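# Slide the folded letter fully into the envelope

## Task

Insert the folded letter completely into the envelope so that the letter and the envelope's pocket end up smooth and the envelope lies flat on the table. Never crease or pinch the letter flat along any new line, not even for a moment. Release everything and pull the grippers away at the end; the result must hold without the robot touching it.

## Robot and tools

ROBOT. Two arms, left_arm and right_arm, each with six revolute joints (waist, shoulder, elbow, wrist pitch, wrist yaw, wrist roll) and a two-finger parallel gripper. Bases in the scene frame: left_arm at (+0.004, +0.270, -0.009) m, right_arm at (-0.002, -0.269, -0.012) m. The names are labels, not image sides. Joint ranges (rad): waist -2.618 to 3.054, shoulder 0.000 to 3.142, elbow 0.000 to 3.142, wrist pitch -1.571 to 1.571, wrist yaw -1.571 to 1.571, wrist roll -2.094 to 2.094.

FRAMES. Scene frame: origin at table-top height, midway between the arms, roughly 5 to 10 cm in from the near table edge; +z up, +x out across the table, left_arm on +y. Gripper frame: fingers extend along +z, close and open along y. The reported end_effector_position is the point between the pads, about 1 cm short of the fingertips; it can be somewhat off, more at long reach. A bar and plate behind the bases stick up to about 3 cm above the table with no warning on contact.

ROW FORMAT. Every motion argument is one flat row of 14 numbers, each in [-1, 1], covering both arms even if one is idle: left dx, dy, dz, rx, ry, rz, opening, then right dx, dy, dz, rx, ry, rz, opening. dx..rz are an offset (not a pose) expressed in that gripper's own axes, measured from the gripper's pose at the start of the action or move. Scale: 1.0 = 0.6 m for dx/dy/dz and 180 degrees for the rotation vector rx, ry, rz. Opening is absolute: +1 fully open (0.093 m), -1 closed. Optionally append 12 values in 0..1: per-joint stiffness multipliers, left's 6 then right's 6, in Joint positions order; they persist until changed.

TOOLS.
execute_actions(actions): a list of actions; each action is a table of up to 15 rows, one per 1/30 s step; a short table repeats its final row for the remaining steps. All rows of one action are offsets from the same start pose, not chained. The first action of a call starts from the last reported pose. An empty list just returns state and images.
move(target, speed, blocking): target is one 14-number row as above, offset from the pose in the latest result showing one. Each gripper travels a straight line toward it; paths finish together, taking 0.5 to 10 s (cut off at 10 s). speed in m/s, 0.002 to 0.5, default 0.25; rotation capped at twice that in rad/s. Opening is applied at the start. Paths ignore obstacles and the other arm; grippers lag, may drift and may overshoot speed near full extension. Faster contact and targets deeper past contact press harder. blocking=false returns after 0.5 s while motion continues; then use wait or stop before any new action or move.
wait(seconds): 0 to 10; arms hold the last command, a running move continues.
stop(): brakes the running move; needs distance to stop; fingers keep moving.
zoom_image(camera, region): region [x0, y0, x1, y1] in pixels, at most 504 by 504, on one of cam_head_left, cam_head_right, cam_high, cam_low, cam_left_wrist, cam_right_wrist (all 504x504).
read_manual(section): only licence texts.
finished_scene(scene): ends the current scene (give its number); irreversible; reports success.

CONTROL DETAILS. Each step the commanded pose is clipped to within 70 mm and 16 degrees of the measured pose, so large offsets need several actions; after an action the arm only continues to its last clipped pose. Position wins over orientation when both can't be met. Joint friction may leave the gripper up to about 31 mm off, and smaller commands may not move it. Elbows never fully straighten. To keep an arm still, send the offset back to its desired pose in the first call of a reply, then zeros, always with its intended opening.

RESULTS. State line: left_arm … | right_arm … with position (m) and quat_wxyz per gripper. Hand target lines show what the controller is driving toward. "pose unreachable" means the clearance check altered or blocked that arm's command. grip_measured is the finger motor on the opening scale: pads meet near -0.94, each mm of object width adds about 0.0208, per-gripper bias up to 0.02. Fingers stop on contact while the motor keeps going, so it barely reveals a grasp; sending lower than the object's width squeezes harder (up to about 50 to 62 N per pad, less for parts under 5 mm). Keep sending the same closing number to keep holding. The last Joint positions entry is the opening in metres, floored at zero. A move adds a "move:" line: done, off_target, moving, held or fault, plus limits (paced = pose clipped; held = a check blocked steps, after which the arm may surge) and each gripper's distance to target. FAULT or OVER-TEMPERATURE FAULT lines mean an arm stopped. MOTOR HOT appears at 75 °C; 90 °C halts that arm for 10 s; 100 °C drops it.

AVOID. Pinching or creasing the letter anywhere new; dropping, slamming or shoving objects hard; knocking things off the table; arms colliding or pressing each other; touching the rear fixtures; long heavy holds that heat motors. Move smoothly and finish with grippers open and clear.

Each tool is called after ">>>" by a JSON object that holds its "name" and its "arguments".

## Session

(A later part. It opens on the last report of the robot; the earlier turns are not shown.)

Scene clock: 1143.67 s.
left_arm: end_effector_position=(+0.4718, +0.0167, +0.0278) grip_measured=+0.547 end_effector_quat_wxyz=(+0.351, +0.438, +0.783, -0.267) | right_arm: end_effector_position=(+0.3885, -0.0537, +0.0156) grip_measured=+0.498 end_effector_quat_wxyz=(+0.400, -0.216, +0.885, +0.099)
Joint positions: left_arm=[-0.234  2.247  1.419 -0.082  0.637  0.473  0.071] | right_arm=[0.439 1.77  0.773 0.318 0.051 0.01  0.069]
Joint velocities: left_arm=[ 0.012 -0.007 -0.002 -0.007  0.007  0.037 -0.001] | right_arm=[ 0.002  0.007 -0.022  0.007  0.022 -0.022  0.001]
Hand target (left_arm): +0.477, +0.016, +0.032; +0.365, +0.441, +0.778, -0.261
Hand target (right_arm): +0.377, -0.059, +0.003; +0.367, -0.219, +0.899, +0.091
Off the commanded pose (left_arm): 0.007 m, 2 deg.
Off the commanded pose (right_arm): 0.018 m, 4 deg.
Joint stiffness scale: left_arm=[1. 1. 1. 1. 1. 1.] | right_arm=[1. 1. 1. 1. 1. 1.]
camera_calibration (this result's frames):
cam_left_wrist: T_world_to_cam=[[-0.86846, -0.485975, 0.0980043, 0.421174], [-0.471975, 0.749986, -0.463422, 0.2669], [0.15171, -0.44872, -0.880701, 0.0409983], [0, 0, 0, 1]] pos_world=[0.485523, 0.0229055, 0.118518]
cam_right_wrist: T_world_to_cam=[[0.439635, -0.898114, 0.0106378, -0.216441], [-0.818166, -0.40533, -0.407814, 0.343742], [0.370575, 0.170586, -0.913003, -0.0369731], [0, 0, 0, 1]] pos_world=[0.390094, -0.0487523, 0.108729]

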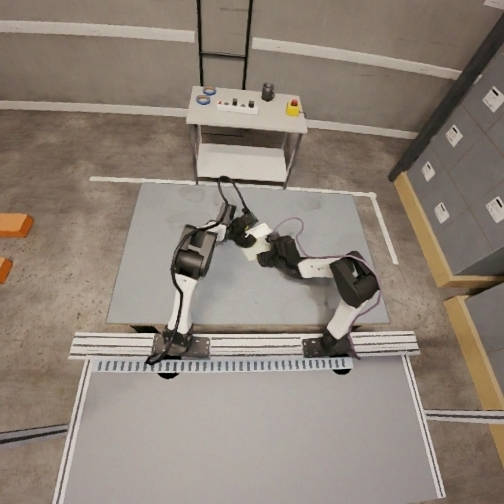

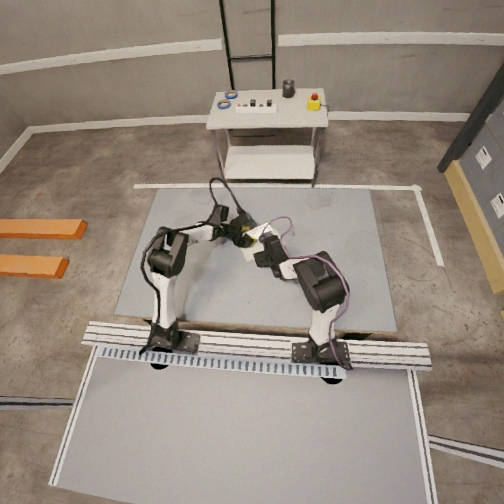

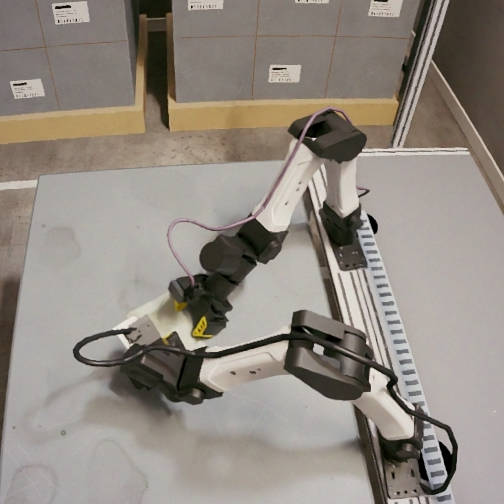

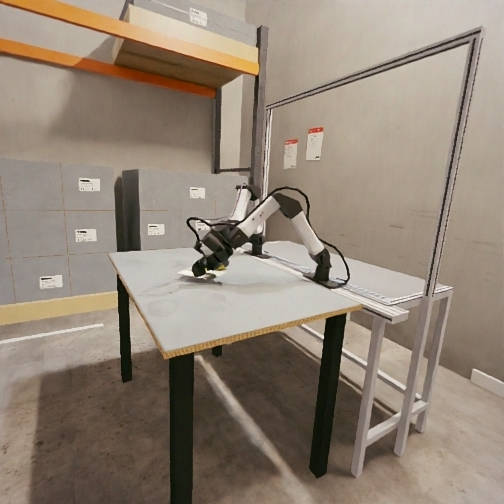

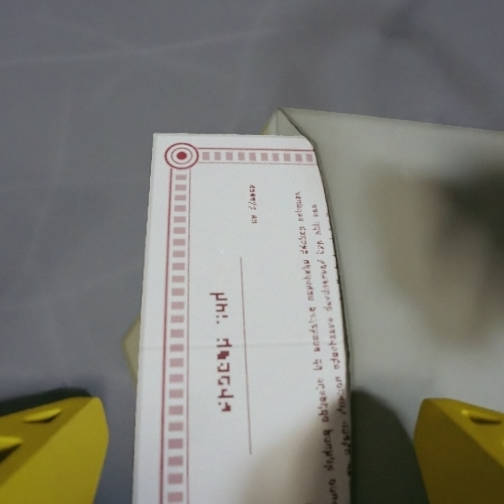

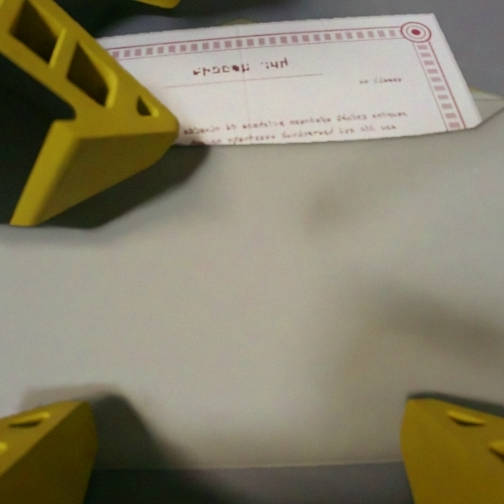

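>>> {"name": "move", "arguments": {"target": [-0.0737, 0.0192, 0.0748, 0, 0, 0, 0.55, 0.03, 0, -0.0012, 0, 0.024, 0, 0.5], "speed": 0.1}}

Scene clock: 1150.17 s.
left_arm: end_effector_position=(+0.5092, -0.0272, +0.0333) grip_measured=+0.547 end_effector_quat_wxyz=(+0.349, +0.439, +0.783, -0.270) | right_arm: end_effector_position=(+0.3887, -0.0536, +0.0158) grip_measured=+0.498 end_effector_quat_wxyz=(+0.400, -0.216, +0.885, +0.099)
Joint positions: left_arm=[-0.295  2.411  1.725 -0.195  0.606  0.415  0.071] | right_arm=[0.439 1.77  0.773 0.32  0.051 0.01  0.069]
Joint velocities: left_arm=[-0.002  0.017 -0.017 -0.022 -0.037  0.037 -0.   ] | right_arm=[ 0.012 -0.007  0.002  0.037 -0.081  0.007  0.   ]
Hand target (left_arm): +0.513, -0.032, +0.034; +0.351, +0.438, +0.783, -0.267
Hand target (right_arm): +0.377, -0.059, +0.003; +0.367, -0.219, +0.899, +0.091
Off the commanded pose (left_arm): 0.006 m, 0 deg.
Off the commanded pose (right_arm): 0.018 m, 4 deg.
Joint stiffness scale: left_arm=[1. 1. 1. 1. 1. 1.] | right_arm=[1. 1. 1. 1. 1. 1.]
move: off_target (right_arm)
camera_calibration (this result's frames):
cam_left_wrist: T_world_to_cam=[[-0.86993, -0.481967, 0.104543, 0.432408], [-0.471356, 0.750195, -0.463713, 0.319645], [0.145067, -0.452675, -0.879796, 0.0237294], [0, 0, 0, 1]] pos_world=[0.523389, -0.0206483, 0.123896]
cam_right_wrist: T_world_to_cam=[[0.439595, -0.898134, 0.0105584, -0.21642], [-0.817775, -0.40507, -0.408856, 0.343872], [0.371484, 0.171097, -0.912538, -0.037191], [0, 0, 0, 1]] pos_world=[0.390163, -0.0487192, 0.108941]

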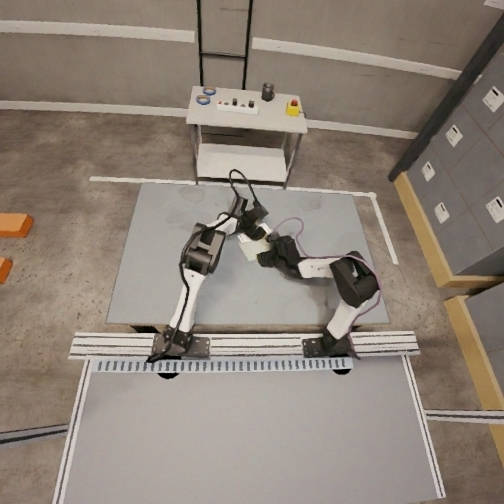

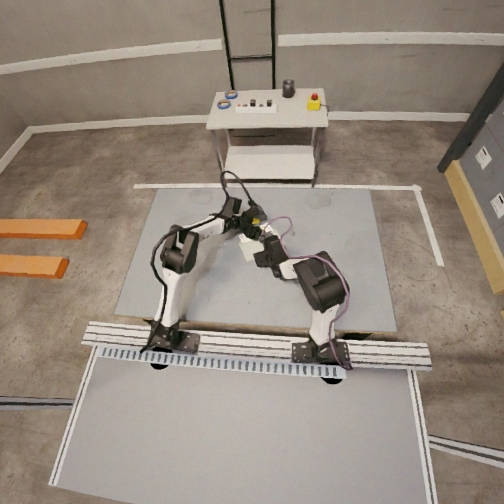

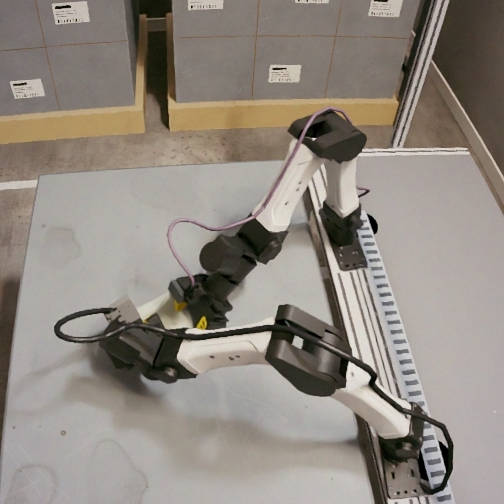

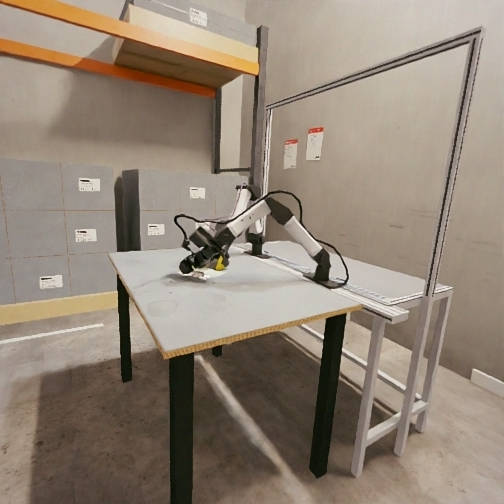

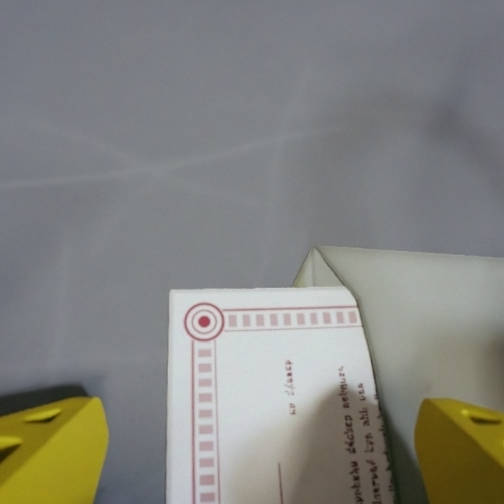

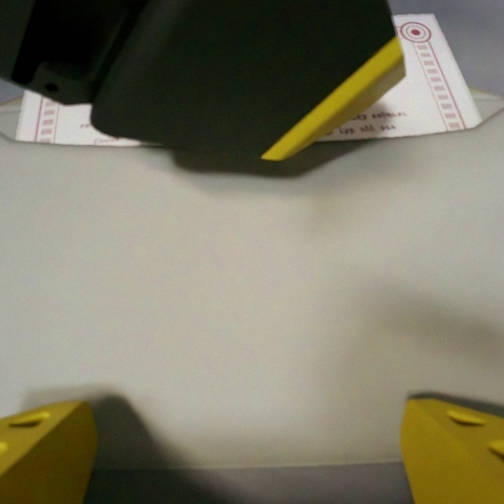

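>>> {"name": "execute_actions", "arguments": {"actions": [[[0.004,0,0.0025,0.0005,0.0012,-0.0009,0.52,0.03,0,-0.0012,0,0.024,0,0.5],[0.008,0.0003,0.005,0.001,0.0024,-0.0018,0.49,0.03,0,-0.0012,0,0.024,0,0.5],[0.012,0.0005,0.0076,0.0016,0.0036,-0.0027,0.46,0.03,0,-0.0012,0,0.024,0,0.5],[0.016,0.0007,0.0101,0.0021,0.0048,-0.0036,0.43,0.03,0,-0.0012,0,0.024,0,0.5],[0.02,0.0008,0.0127,0.0027,0.006,-0.0045,0.40,0.03,0,-0.0012,0,0.024,0,0.5],[0.0239,0.001,0.0152,0.0032,0.0072,-0.0054,0.38,0.03,0,-0.0012,0,0.024,0,0.5],[0.0239,0.001,0.0152,0.0032,0.0072,-0.0054,0.38,0.03,0,-0.0012,0,0.024,0,0.5],[0.0239,0.001,0.0152,0.0032,0.0072,-0.0054,0.38,0.03,0,-0.0012,0,0.024,0,0.5],[0.0271,-0.0004,0.0152,0.0043,0.0096,-0.0072,0.38,0.03,0,-0.0012,0,0.024,0,0.5],[0.0304,-0.0019,0.0152,0.0053,0.012,-0.009,0.38,0.03,0,-0.0012,0,0.024,0,0.5],[0.0336,-0.0033,0.0152,0.0064,0.0144,-0.0108,0.38,0.03,0,-0.0012,0,0.024,0,0.5]]]}}

Scene clock: 1163.53 s.
left_arm: end_effector_position=(+0.5072, -0.0264, +0.0231) grip_measured=+0.382 end_effector_quat_wxyz=(+0.339, +0.438, +0.787, -0.271) | right_arm: end_effector_position=(+0.3887, -0.0536, +0.0158) grip_measured=+0.498 end_effector_quat_wxyz=(+0.400, -0.216, +0.885, +0.099)
Joint positions: left_arm=[-0.295  2.428  1.725 -0.2    0.606  0.416  0.064] | right_arm=[0.439 1.77  0.773 0.32  0.051 0.01  0.069]
Joint velocities: left_arm=[ 0.012 -0.012  0.002  0.022 -0.037  0.007 -0.   ] | right_arm=[-0.002 -0.027 -0.017 -0.081 -0.022 -0.051  0.   ]
Hand target (left_arm): +0.503, -0.025, +0.012; +0.322, +0.434, +0.795, -0.274
Hand target (right_arm): +0.378, -0.059, +0.003; +0.367, -0.219, +0.899, +0.091
Off the commanded pose (left_arm): 0.012 m, 2 deg.
Off the commanded pose (right_arm): 0.018 m, 4 deg.
Joint stiffness scale: left_arm=[1. 1. 1. 1. 1. 1.] | right_arm=[1. 1. 1. 1. 1. 1.]
camera_calibration (this result's frames):
cam_left_wrist: T_world_to_cam=[[-0.868107, -0.482265, 0.11752, 0.43091], [-0.479704, 0.75425, -0.448321, 0.317457], [0.12757, -0.445565, -0.886114, 0.024644], [0, 0, 0, 1]] pos_world=[0.523217, -0.0206489, 0.11352]
cam_right_wrist: T_world_to_cam=[[0.439595, -0.898134, 0.0105584, -0.21642], [-0.817775, -0.40507, -0.408856, 0.343872], [0.371484, 0.171097, -0.912538, -0.037191], [0, 0, 0, 1]] pos_world=[0.390163, -0.0487192, 0.108941]

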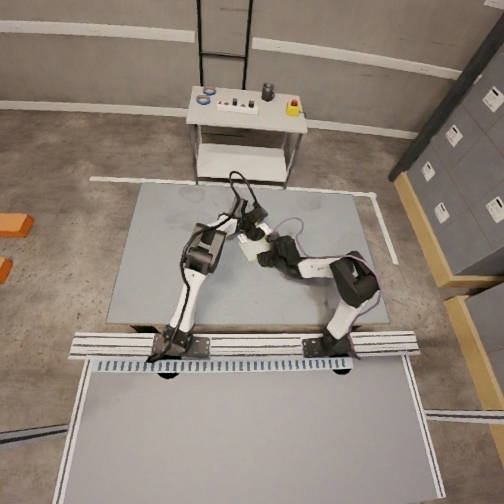

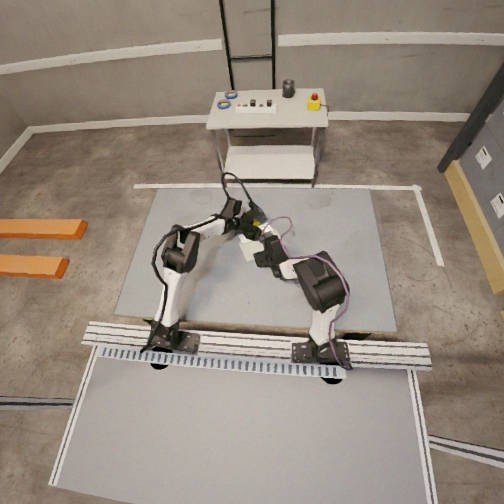

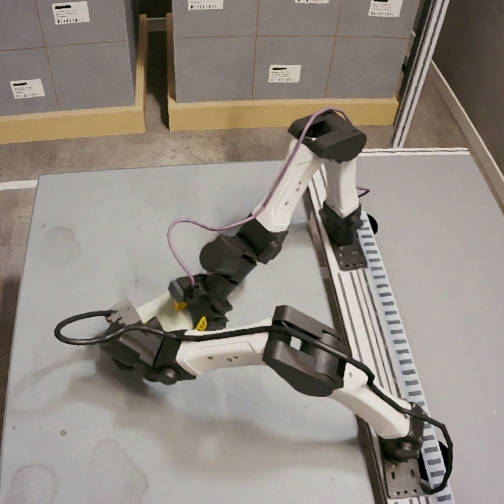

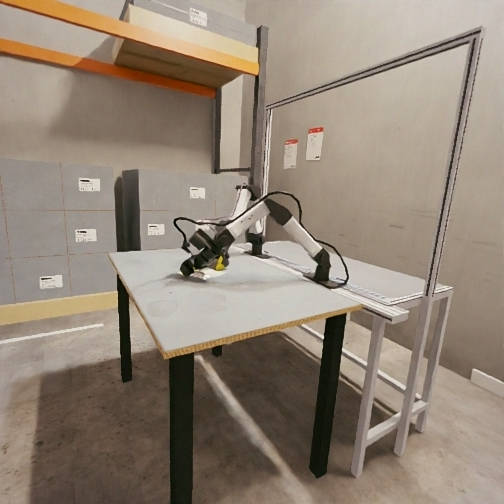

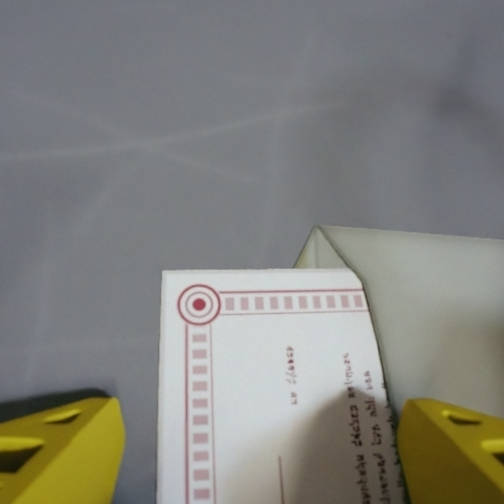

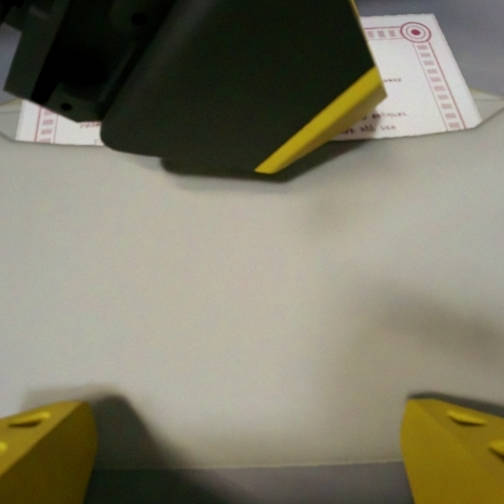

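>>> {"name": "execute_actions", "arguments": {"actions": [[[0.0146,-0.0064,0,0.0047,0.0108,-0.0082,0.35,0.03,0,-0.0012,0,0.024,0,0.5],[0.0146,-0.0064,0,0.0047,0.0108,-0.0082,0.32,0.03,0,-0.0012,0,0.024,0,0.5],[0.0146,-0.0064,0,0.0047,0.0108,-0.0082,0.29,0.03,0,-0.0012,0,0.024,0,0.5],[0.0146,-0.0064,0,0.0047,0.0108,-0.0082,0.26,0.03,0,-0.0012,0,0.024,0,0.5],[0.0146,-0.0064,0,0.0047,0.0108,-0.0082,0.23,0.03,0,-0.0012,0,0.024,0,0.5],[0.0146,-0.0064,0,0.0047,0.0108,-0.0082,0.20,0.03,0,-0.0012,0,0.024,0,0.5],[0.0146,-0.0064,0,0.0047,0.0108,-0.0082,0.17,0.03,0,-0.0012,0,0.024,0,0.5],[0.0146,-0.0064,0,0.0047,0.0108,-0.0082,0.14,0.03,0,-0.0012,0,0.024,0,0.5],[0.0146,-0.0064,0,0.0047,0.0108,-0.0082,0.12,0.03,0,-0.0012,0,0.024,0,0.5],[0.0146,-0.0064,0,0.0047,0.0108,-0.0082,0.10,0.03,0,-0.0012,0,0.024,0,0.5],[0.0146,-0.0064,0,0.0047,0.0108,-0.0082,0.08,0.03,0,-0.0012,0,0.024,0,0.5],[0.0146,-0.0064,0,0.0047,0.0108,-0.0082,0.06,0.03,0,-0.0012,0,0.024,0,0.5],[0.0146,-0.0064,0,0.0047,0.0108,-0.0082,0.04,0.03,0,-0.0012,0,0.024,0,0.5],[0.0146,-0.0064,0,0.0047,0.0108,-0.0082,0.02,0.03,0,-0.0012,0,0.024,0,0.5],[0.0146,-0.0064,0,0.0047,0.0108,-0.0082,0.0,0.03,0,-0.0012,0,0.024,0,0.5]],[[0.0146,-0.0064,0,0.0047,0.0108,-0.0082,-0.02,0.03,0,-0.0012,0,0.024,0,0.5],[0.0146,-0.0064,0,0.0047,0.0108,-0.0082,-0.04,0.03,0,-0.0012,0,0.024,0,0.5],[0.0146,-0.0064,0,0.0047,0.0108,-0.0082,-0.06,0.03,0,-0.0012,0,0.024,0,0.5],[0.0146,-0.0064,0,0.0047,0.0108,-0.0082,-0.08,0.03,0,-0.0012,0,0.024,0,0.5],[0.0146,-0.0064,0,0.0047,0.0108,-0.0082,-0.10,0.03,0,-0.0012,0,0.024,0,0.5],[0.0146,-0.0064,0,0.0047,0.0108,-0.0082,-0.12,0.03,0,-0.0012,0,0.024,0,0.5],[0.0146,-0.0064,0,0.0047,0.0108,-0.0082,-0.14,0.03,0,-0.0012,0,0.024,0,0.5],[0.0146,-0.0064,0,0.0047,0.0108,-0.0082,-0.16,0.03,0,-0.0012,0,0.024,0,0.5],[0.0146,-0.0064,0,0.0047,0.0108,-0.0082,-0.18,0.03,0,-0.0012,0,0.024,0,0.5],[0.0146,-0.0064,0,0.0047,0.0108,-0.0082,-0.20,0.03,0,-0.0012,0,0.024,0,0.5],[0.0146,-0.0064,0,0.0047,0.0108,-0.0082,-0.22,0.03,0,-0.0012,0,0.024,0,0.5],[0.0146,-0.0064,0,0.0047,0.0108,-0.0082,-0.24,0.03,0,-0.0012,0,0.024,0,0.5],[0.0146,-0.0064,0,0.0047,0.0108,-0.0082,-0.26,0.03,0,-0.0012,0,0.024,0,0.5],[0.0146,-0.0064,0,0.0047,0.0108,-0.0082,-0.28,0.03,0,-0.0012,0,0.024,0,0.5],[0.0146,-0.0064,0,0.0047,0.0108,-0.0082,-0.30,0.03,0,-0.0012,0,0.024,0,0.5]]]}}

Scene clock: 1181.73 s.
left_arm: end_effector_position=(+0.5056, -0.0257, +0.0216) grip_measured=-0.289 end_effector_quat_wxyz=(+0.335, +0.437, +0.789, -0.272) | right_arm: end_effector_position=(+0.3887, -0.0536, +0.0158) grip_measured=+0.498 end_effector_quat_wxyz=(+0.400, -0.216, +0.885, +0.099)
Joint positions: left_arm=[-0.295  2.428  1.725 -0.211  0.606  0.416  0.031] | right_arm=[0.439 1.77  0.773 0.32  0.051 0.01  0.069]
Joint velocities: left_arm=[-0.002  0.007  0.007  0.022 -0.11  -0.066 -0.017] | right_arm=[-0.002 -0.012 -0.002  0.037 -0.022  0.051  0.   ]
Hand target (left_arm): +0.500, -0.023, +0.016; +0.317, +0.434, +0.797, -0.274
Hand target (right_arm): +0.378, -0.059, +0.003; +0.367, -0.219, +0.899, +0.091
Off the commanded pose (left_arm): 0.008 m, 2 deg.
Off the commanded pose (right_arm): 0.018 m, 4 deg.
Joint stiffness scale: left_arm=[1. 1. 1. 1. 1. 1.] | right_arm=[1. 1. 1. 1. 1. 1.]
camera_calibration (this result's frames):
cam_left_wrist: T_world_to_cam=[[-0.86675, -0.482995, 0.124335, 0.429158], [-0.484433, 0.756015, -0.440188, 0.317726], [0.118609, -0.441765, -0.889256, 0.0284749], [0, 0, 0, 1]] pos_world=[0.522512, -0.020345, 0.111821]
cam_right_wrist: T_world_to_cam=[[0.439595, -0.898134, 0.0105584, -0.21642], [-0.817775, -0.40507, -0.408856, 0.343872], [0.371484, 0.171097, -0.912538, -0.037191], [0, 0, 0, 1]] pos_world=[0.390163, -0.0487192, 0.108941]

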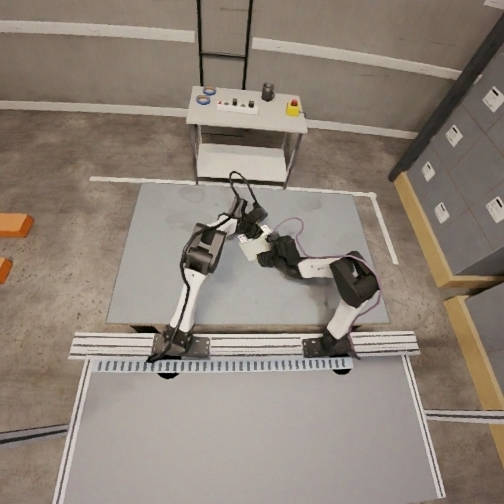

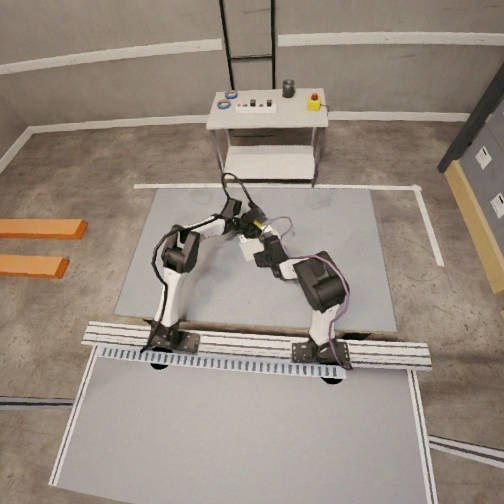

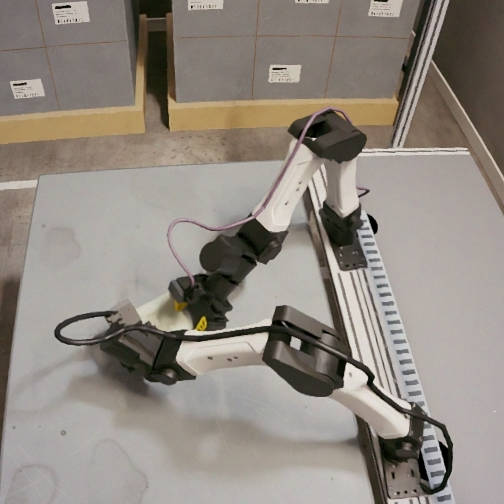

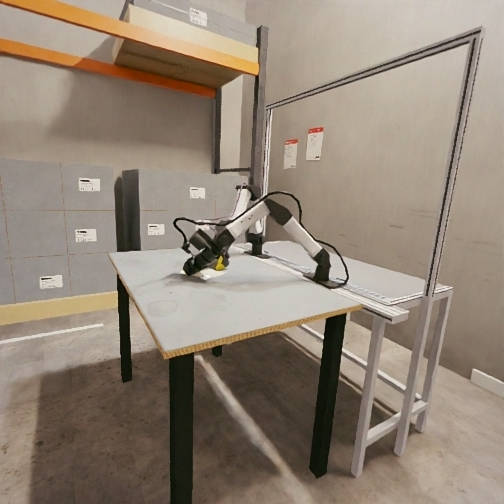

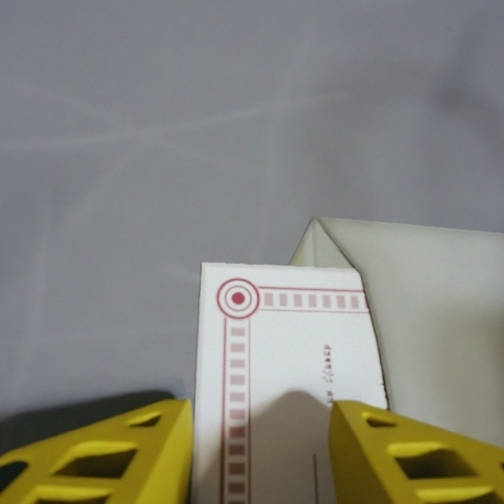

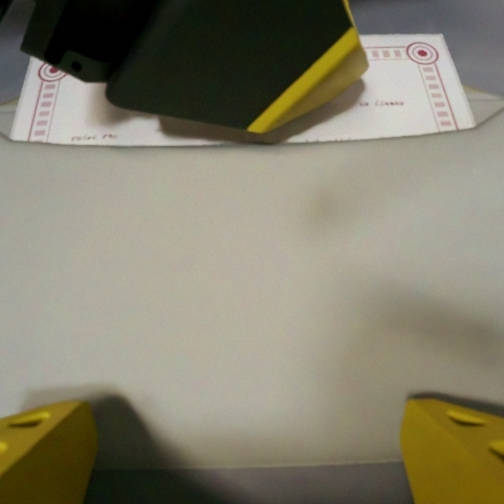

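>>> {"name": "execute_actions", "arguments": {"actions": [[[0.0146,-0.0064,0,0.0047,0.0108,-0.0082,-0.32,0.03,0,-0.0012,0,0.024,0,0.5],[0.0146,-0.0064,0,0.0047,0.0108,-0.0082,-0.34,0.03,0,-0.0012,0,0.024,0,0.5],[0.0146,-0.0064,0,0.0047,0.0108,-0.0082,-0.36,0.03,0,-0.0012,0,0.024,0,0.5],[0.0146,-0.0064,0,0.0047,0.0108,-0.0082,-0.38,0.03,0,-0.0012,0,0.024,0,0.5],[0.0146,-0.0064,0,0.0047,0.0108,-0.0082,-0.40,0.03,0,-0.0012,0,0.024,0,0.5],[0.0146,-0.0064,0,0.0047,0.0108,-0.0082,-0.40,0.03,0,-0.0012,0,0.024,0,0.5],[0.0146,-0.0064,0,0.0047,0.0108,-0.0082,-0.40,0.03,0,-0.0012,0,0.024,0,0.5],[0.007,-0.003,0,0.002,0.005,-0.004,-0.35,0.03,0,-0.0012,0,0.024,0,0.5],[0,0,0,0,0,0,-0.3,0.03,0,-0.0012,0,0.024,0,0.5],[-0.0073,0.0032,0,-0.0024,-0.0054,0.0041,-0.3,0.03,0,-0.0012,0,0.024,0,0.5],[-0.0146,0.0064,0,-0.0047,-0.0108,0.0082,-0.3,0.03,0,-0.0012,0,0.024,0,0.5],[-0.022,0.0096,0,-0.007,-0.016,0.0123,-0.3,0.03,0,-0.0012,0,0.024,0,0.5],[-0.029,0.0128,-0.001,-0.0094,-0.0216,0.0164,-0.3,0.03,0,-0.0012,0,0.024,0,0.5]]]}}

>>> {"name": "execute_actions", "arguments": {"actions": []}}

Scene clock: 1203.17 s.
left_arm: end_effector_position=(+0.5097, -0.0282, +0.0264) grip_measured=-0.302 end_effector_quat_wxyz=(+0.348, +0.440, +0.782, -0.273) | right_arm: end_effector_position=(+0.3887, -0.0536, +0.0158) grip_measured=+0.498 end_effector_quat_wxyz=(+0.400, -0.216, +0.885, +0.099)
Joint positions: left_arm=[-0.295  2.428  1.725 -0.179  0.611  0.416  0.031] | right_arm=[0.439 1.77  0.773 0.32  0.051 0.01  0.069]
Joint velocities: left_arm=[-0.002  0.017 -0.012  0.212  0.022  0.095  0.   ] | right_arm=[-0.002 -0.002 -0.002 -0.022 -0.051  0.007 -0.   ]
Hand target (left_arm): +0.518, -0.030, +0.035; +0.373, +0.443, +0.770, -0.266
Hand target (right_arm): +0.378, -0.059, +0.003; +0.367, -0.219, +0.899, +0.091
Off the commanded pose (left_arm): 0.012 m, 3 deg.
Off the commanded pose (right_arm): 0.018 m, 4 deg.
Joint stiffness scale: left_arm=[1. 1. 1. 1. 1. 1.] | right_arm=[1. 1. 1. 1. 1. 1.]
camera_calibration (this result's frames):
cam_left_wrist: T_world_to_cam=[[-0.871805, -0.477934, 0.107397, 0.434107], [-0.468919, 0.750839, -0.46514, 0.316281], [0.141668, -0.455872, -0.878699, 0.0187818], [0, 0, 0, 1]] pos_world=[0.524106, -0.0214395, 0.116997]
cam_right_wrist: T_world_to_cam=[[0.439595, -0.898134, 0.0105584, -0.21642], [-0.817775, -0.40507, -0.408856, 0.343872], [0.371484, 0.171097, -0.912538, -0.037191], [0, 0, 0, 1]] pos_world=[0.390163, -0.0487192, 0.108941]

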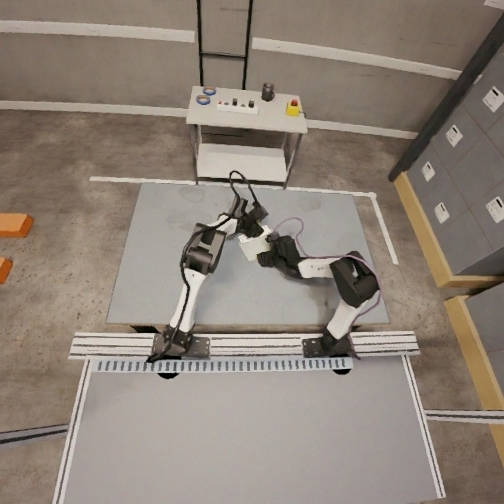

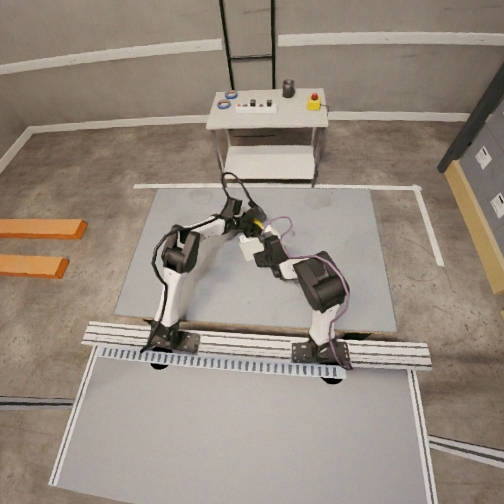

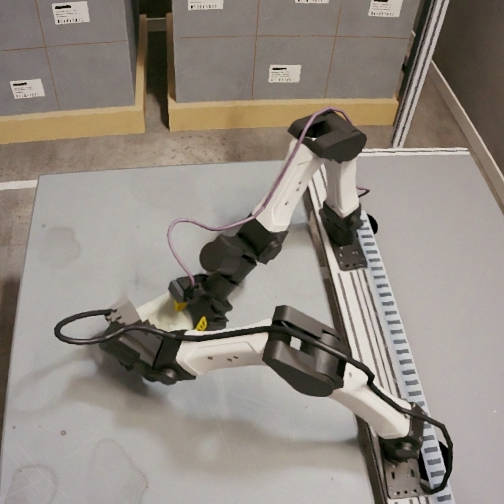

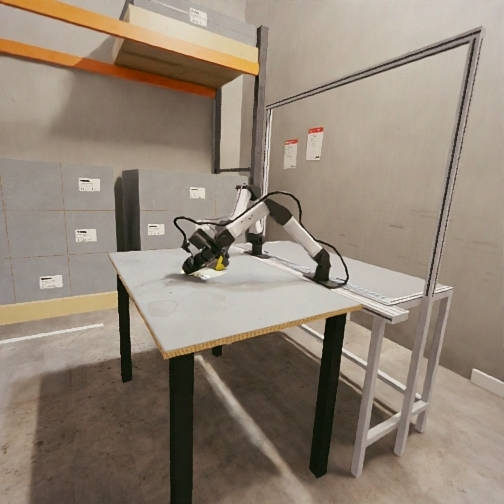

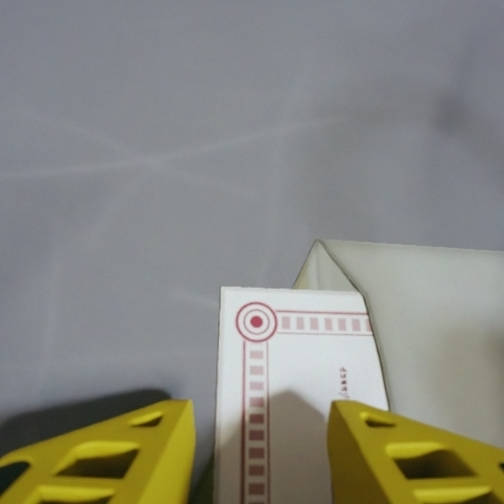

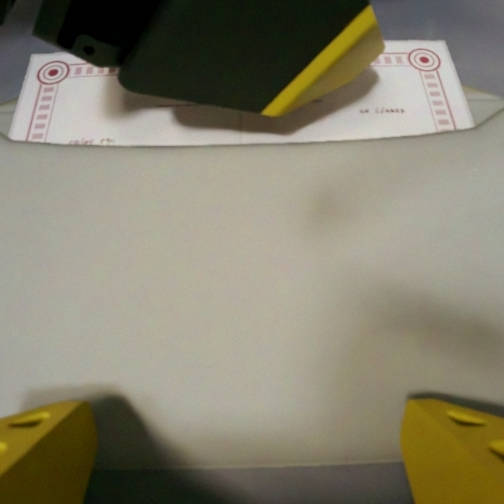

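Scene clock: 1203.17 s.
left_arm: end_effector_position=(+0.5097, -0.0282, +0.0264) grip_measured=-0.302 end_effector_quat_wxyz=(+0.348, +0.440, +0.782, -0.273) | right_arm: end_effector_position=(+0.3887, -0.0536, +0.0158) grip_measured=+0.498 end_effector_quat_wxyz=(+0.400, -0.216, +0.885, +0.099)
Joint positions: left_arm=[-0.295  2.428  1.725 -0.179  0.611  0.416  0.031] | right_arm=[0.439 1.77  0.773 0.32  0.051 0.01  0.069]
Joint velocities: left_arm=[-0.002  0.017 -0.012  0.212  0.022  0.095  0.   ] | right_arm=[-0.002 -0.002 -0.002 -0.022 -0.051  0.007 -0.   ]
Hand target (left_arm): +0.518, -0.030, +0.035; +0.373, +0.443, +0.770, -0.266
Hand target (right_arm): +0.378, -0.059, +0.003; +0.367, -0.219, +0.899, +0.091
Off the commanded pose (left_arm): 0.012 m, 3 deg.
Off the commanded pose (right_arm): 0.018 m, 4 deg.
Joint stiffness scale: left_arm=[1. 1. 1. 1. 1. 1.] | right_arm=[1. 1. 1. 1. 1. 1.]
camera_calibration (this result's frames):
cam_left_wrist: T_world_to_cam=[[-0.871805, -0.477934, 0.107397, 0.434107], [-0.468919, 0.750839, -0.46514, 0.316281], [0.141668, -0.455872, -0.878699, 0.0187818], [0, 0, 0, 1]] pos_world=[0.524106, -0.0214395, 0.116997]
cam_right_wrist: T_world_to_cam=[[0.439595, -0.898134, 0.0105584, -0.21642], [-0.817775, -0.40507, -0.408856, 0.343872], [0.371484, 0.171097, -0.912538, -0.037191], [0, 0, 0, 1]] pos_world=[0.390163, -0.0487192, 0.108941]

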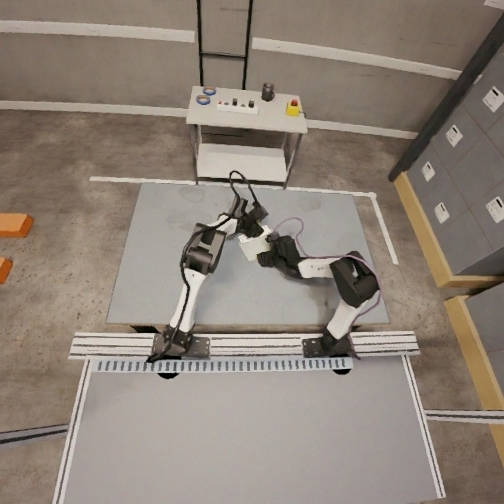

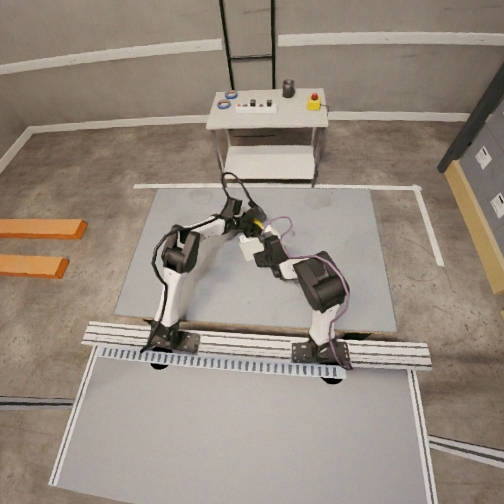

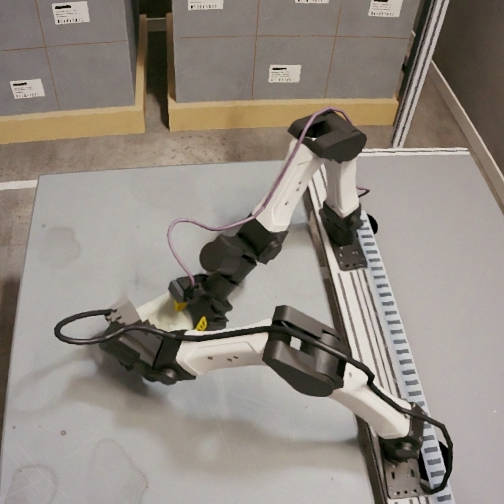

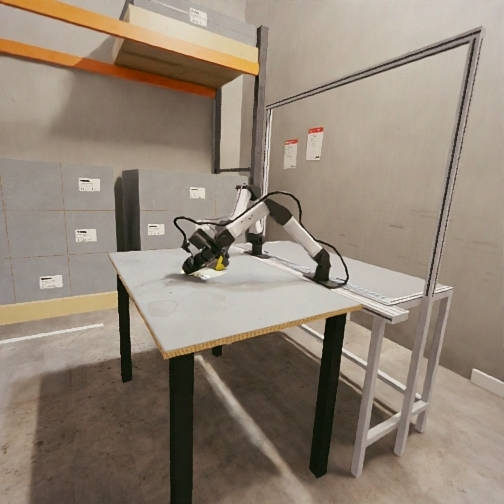

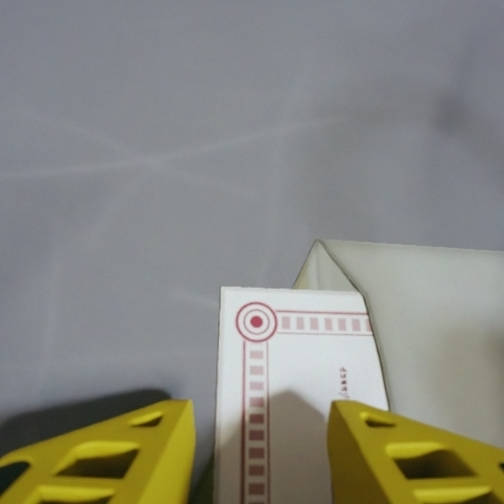

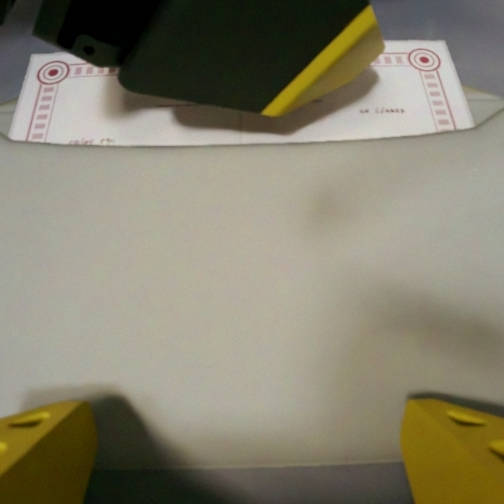

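>>> {"name": "move", "arguments": {"target": [0.027, -0.0472, -0.0488, 0, 0, 0, 0.75, 0.03, 0, -0.0012, 0, 0.024, 0, 0.5], "speed": 0.08}}

Scene clock: 1213.13 s.
left_arm: end_effector_position=(+0.4688, -0.0125, +0.0245) grip_measured=+0.747 end_effector_quat_wxyz=(+0.335, +0.439, +0.787, -0.274) | right_arm: end_effector_position=(+0.3887, -0.0536, +0.0158) grip_measured=+0.498 end_effector_quat_wxyz=(+0.400, -0.216, +0.885, +0.099)
Joint positions: left_arm=[-0.295  2.287  1.483 -0.108  0.612  0.419  0.081] | right_arm=[0.439 1.77  0.773 0.32  0.051 0.01  0.069]
Joint velocities: left_arm=[ 0.007  0.007 -0.007 -0.007  0.022 -0.051 -0.001] | right_arm=[-0.007 -0.002 -0.012 -0.066  0.007  0.081  0.   ]
Hand target (left_arm): +0.469, -0.012, +0.034; +0.348, +0.440, +0.782, -0.273
Hand target (right_arm): +0.377, -0.059, +0.003; +0.367, -0.219, +0.899, +0.091
Off the commanded pose (left_arm): 0.011 m, 2 deg.
Off the commanded pose (right_arm): 0.018 m, 4 deg.
Joint stiffness scale: left_arm=[1. 1. 1. 1. 1. 1.] | right_arm=[1. 1. 1. 1. 1. 1.]
move: off_target (left_arm, right_arm)
camera_calibration (this result's frames):
cam_left_wrist: T_world_to_cam=[[-0.869761, -0.47743, 0.124808, 0.404771], [-0.479297, 0.757121, -0.443894, 0.28883], [0.117434, -0.445901, -0.887345, 0.0417256], [0, 0, 0, 1]] pos_world=[0.48559, -0.00682383, 0.114716]
cam_right_wrist: T_world_to_cam=[[0.439595, -0.898134, 0.0105584, -0.21642], [-0.817775, -0.40507, -0.408856, 0.343872], [0.371484, 0.171097, -0.912538, -0.037191], [0, 0, 0, 1]] pos_world=[0.390163, -0.0487192, 0.108941]

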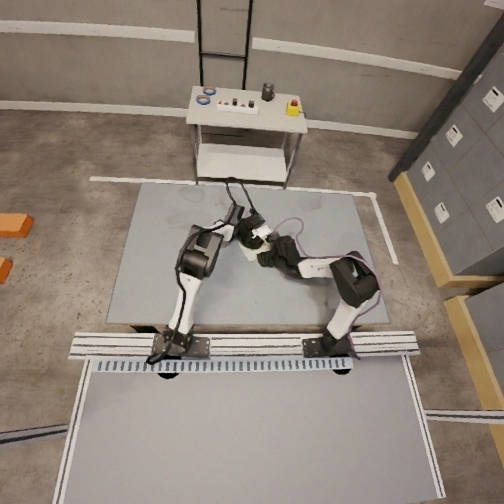

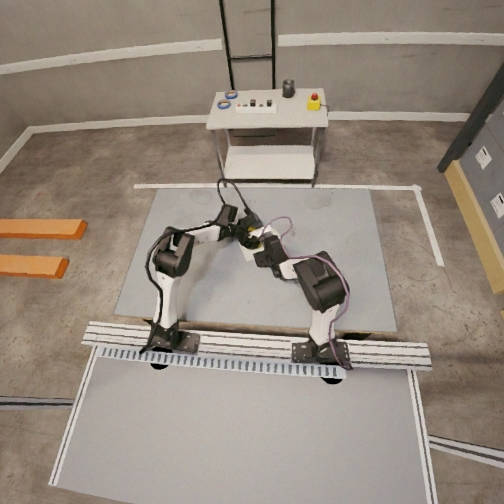

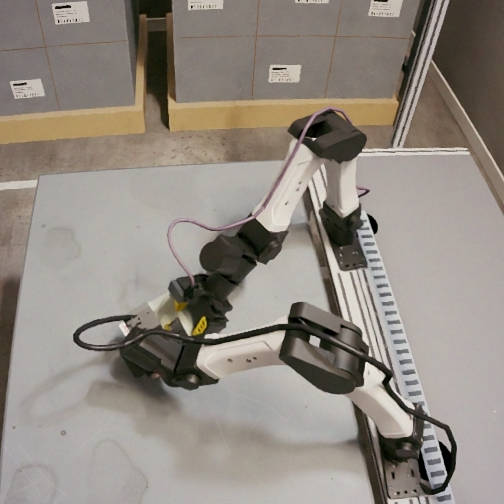

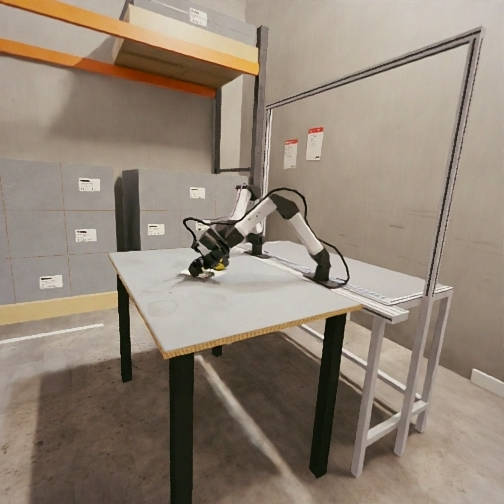

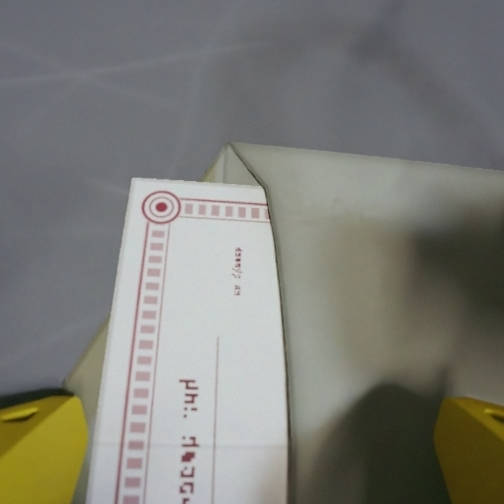

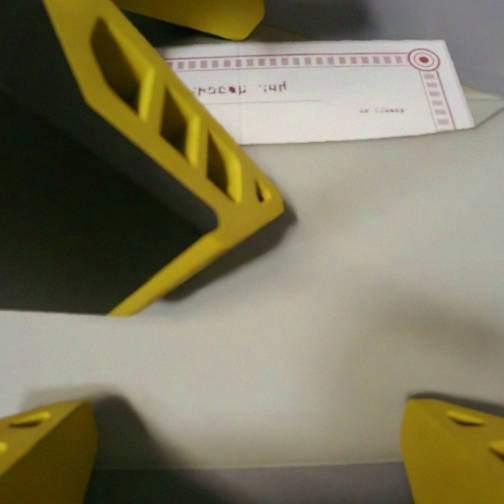

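>>> {"name": "execute_actions", "arguments": {"actions": [[[0,0,0,0,0,0,0.82,0.03,0,-0.0012,0,0.024,0,0.5],[0,0,0,0,0,0,0.9,0.03,0,-0.0012,0,0.024,0,0.5],[0,0,0,0,0,0,0.9,0.03,0,-0.0012,0,0.024,0,0.5],[0,0,0,0,0,0,0.9,0.03,0,-0.0012,0,0.024,0,0.5],[0.004,-0.0016,0,0.0012,0.0027,-0.002,0.9,0.03,0,-0.0012,0,0.024,0,0.5],[0.0073,-0.0032,0,0.0024,0.0054,-0.0041,0.9,0.03,0,-0.0012,0,0.024,0,0.5],[0.011,-0.0048,0,0.0035,0.008,-0.006,0.9,0.03,0,-0.0012,0,0.024,0,0.5],[0.0146,-0.0064,0,0.0047,0.0108,-0.0082,0.9,0.03,0,-0.0012,0,0.024,0,0.5]],[[0.0146,-0.0064,0,0.0047,0.0108,-0.0082,0.88,0.03,0,-0.0012,0,0.024,0,0.5],[0.0146,-0.0064,0,0.0047,0.0108,-0.0082,0.86,0.03,0,-0.0012,0,0.024,0,0.5],[0.0146,-0.0064,0,0.0047,0.0108,-0.0082,0.84,0.03,0,-0.0012,0,0.024,0,0.5],[0.0146,-0.0064,0,0.0047,0.0108,-0.0082,0.82,0.03,0,-0.0012,0,0.024,0,0.5],[0.0146,-0.0064,0,0.0047,0.0108,-0.0082,0.80,0.03,0,-0.0012,0,0.024,0,0.5],[0.0146,-0.0064,0,0.0047,0.0108,-0.0082,0.78,0.03,0,-0.0012,0,0.024,0,0.5],[0.0146,-0.0064,0,0.0047,0.0108,-0.0082,0.76,0.03,0,-0.0012,0,0.024,0,0.5],[0.0146,-0.0064,0,0.0047,0.0108,-0.0082,0.74,0.03,0,-0.0012,0,0.024,0,0.5],[0.0146,-0.0064,0,0.0047,0.0108,-0.0082,0.72,0.03,0,-0.0012,0,0.024,0,0.5],[0.0146,-0.0064,0,0.0047,0.0108,-0.0082,0.70,0.03,0,-0.0012,0,0.024,0,0.5],[0.0146,-0.0064,0,0.0047,0.0108,-0.0082,0.68,0.03,0,-0.0012,0,0.024,0,0.5],[0.0146,-0.0064,0,0.0047,0.0108,-0.0082,0.66,0.03,0,-0.0012,0,0.024,0,0.5],[0.0146,-0.0064,0,0.0047,0.0108,-0.0082,0.64,0.03,0,-0.0012,0,0.024,0,0.5],[0.0146,-0.0064,0,0.0047,0.0108,-0.0082,0.62,0.03,0,-0.0012,0,0.024,0,0.5],[0.0146,-0.0064,0,0.0047,0.0108,-0.0082,0.60,0.03,0,-0.0012,0,0.024,0,0.5]]]}}

Scene clock: 1225.23 s.
left_arm: end_effector_position=(+0.4676, -0.0121, +0.0235) grip_measured=+0.611 end_effector_quat_wxyz=(+0.332, +0.439, +0.789, -0.275) | right_arm: end_effector_position=(+0.3887, -0.0536, +0.0158) grip_measured=+0.498 end_effector_quat_wxyz=(+0.400, -0.216, +0.885, +0.099)
Joint positions: left_arm=[-0.295  2.287  1.482 -0.115  0.613  0.419  0.075] | right_arm=[0.439 1.77  0.773 0.32  0.051 0.01  0.069]
Joint velocities: left_arm=[-0.012 -0.007 -0.012  0.022  0.007 -0.022 -0.017] | right_arm=[-0.002  0.007 -0.022 -0.022 -0.022  0.066 -0.001]
Hand target (left_arm): +0.462, -0.010, +0.018; +0.314, +0.435, +0.797, -0.277
Hand target (right_arm): +0.378, -0.059, +0.003; +0.367, -0.219, +0.899, +0.091
Off the commanded pose (left_arm): 0.009 m, 2 deg.
Off the commanded pose (right_arm): 0.018 m, 4 deg.
Joint stiffness scale: left_arm=[1. 1. 1. 1. 1. 1.] | right_arm=[1. 1. 1. 1. 1. 1.]
camera_calibration (this result's frames):
cam_left_wrist: T_world_to_cam=[[-0.869302, -0.477055, 0.129352, 0.403722], [-0.481545, 0.758368, -0.439308, 0.288548], [0.111477, -0.444181, -0.888975, 0.0440024], [0, 0, 0, 1]] pos_world=[0.485, -0.00668308, 0.113656]
cam_right_wrist: T_world_to_cam=[[0.439595, -0.898134, 0.0105584, -0.21642], [-0.817775, -0.40507, -0.408856, 0.343872], [0.371484, 0.171097, -0.912538, -0.037191], [0, 0, 0, 1]] pos_world=[0.390163, -0.0487192, 0.108941]

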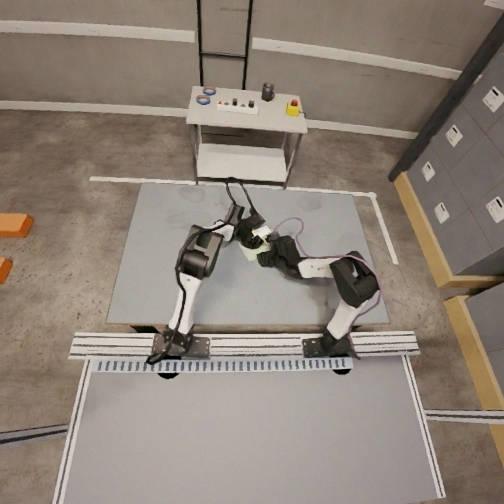

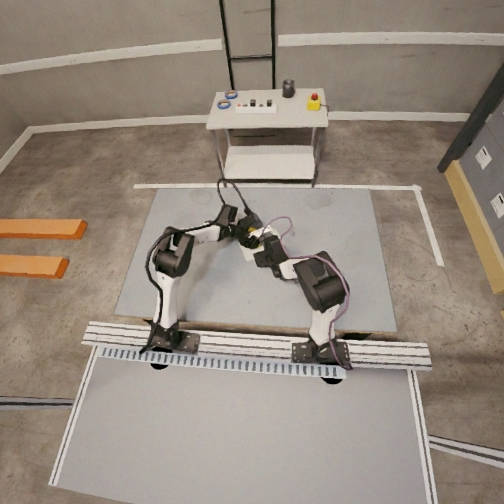

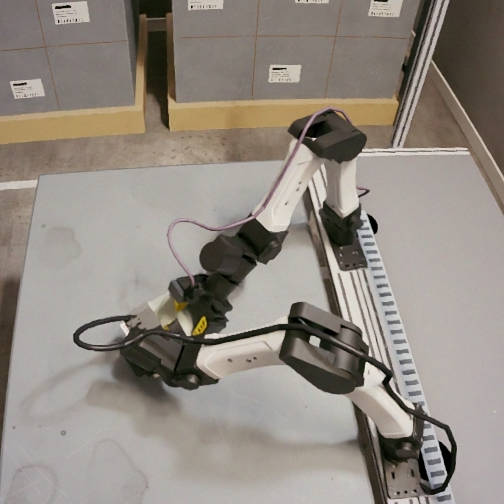

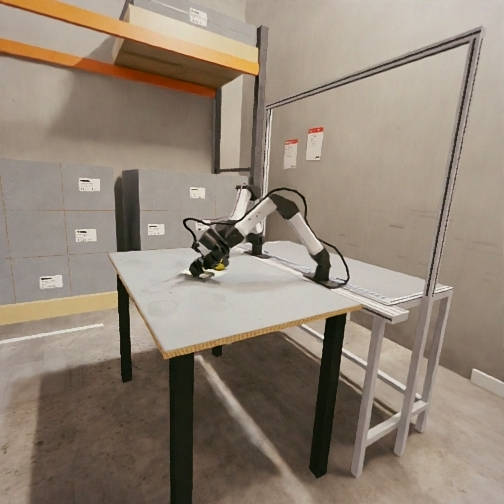

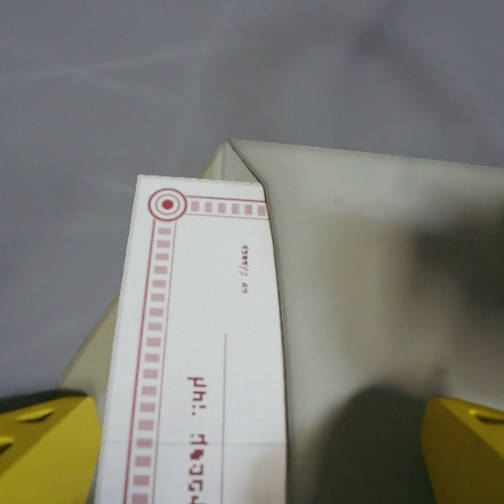

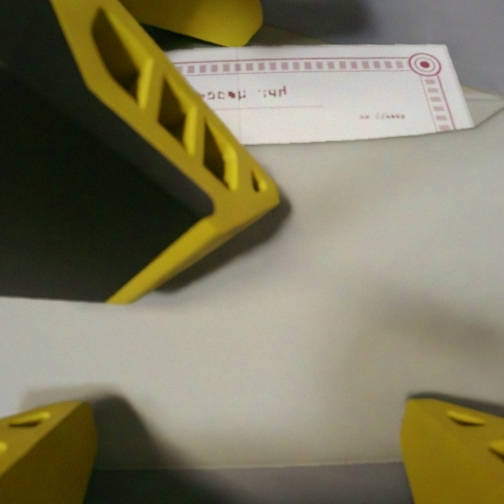

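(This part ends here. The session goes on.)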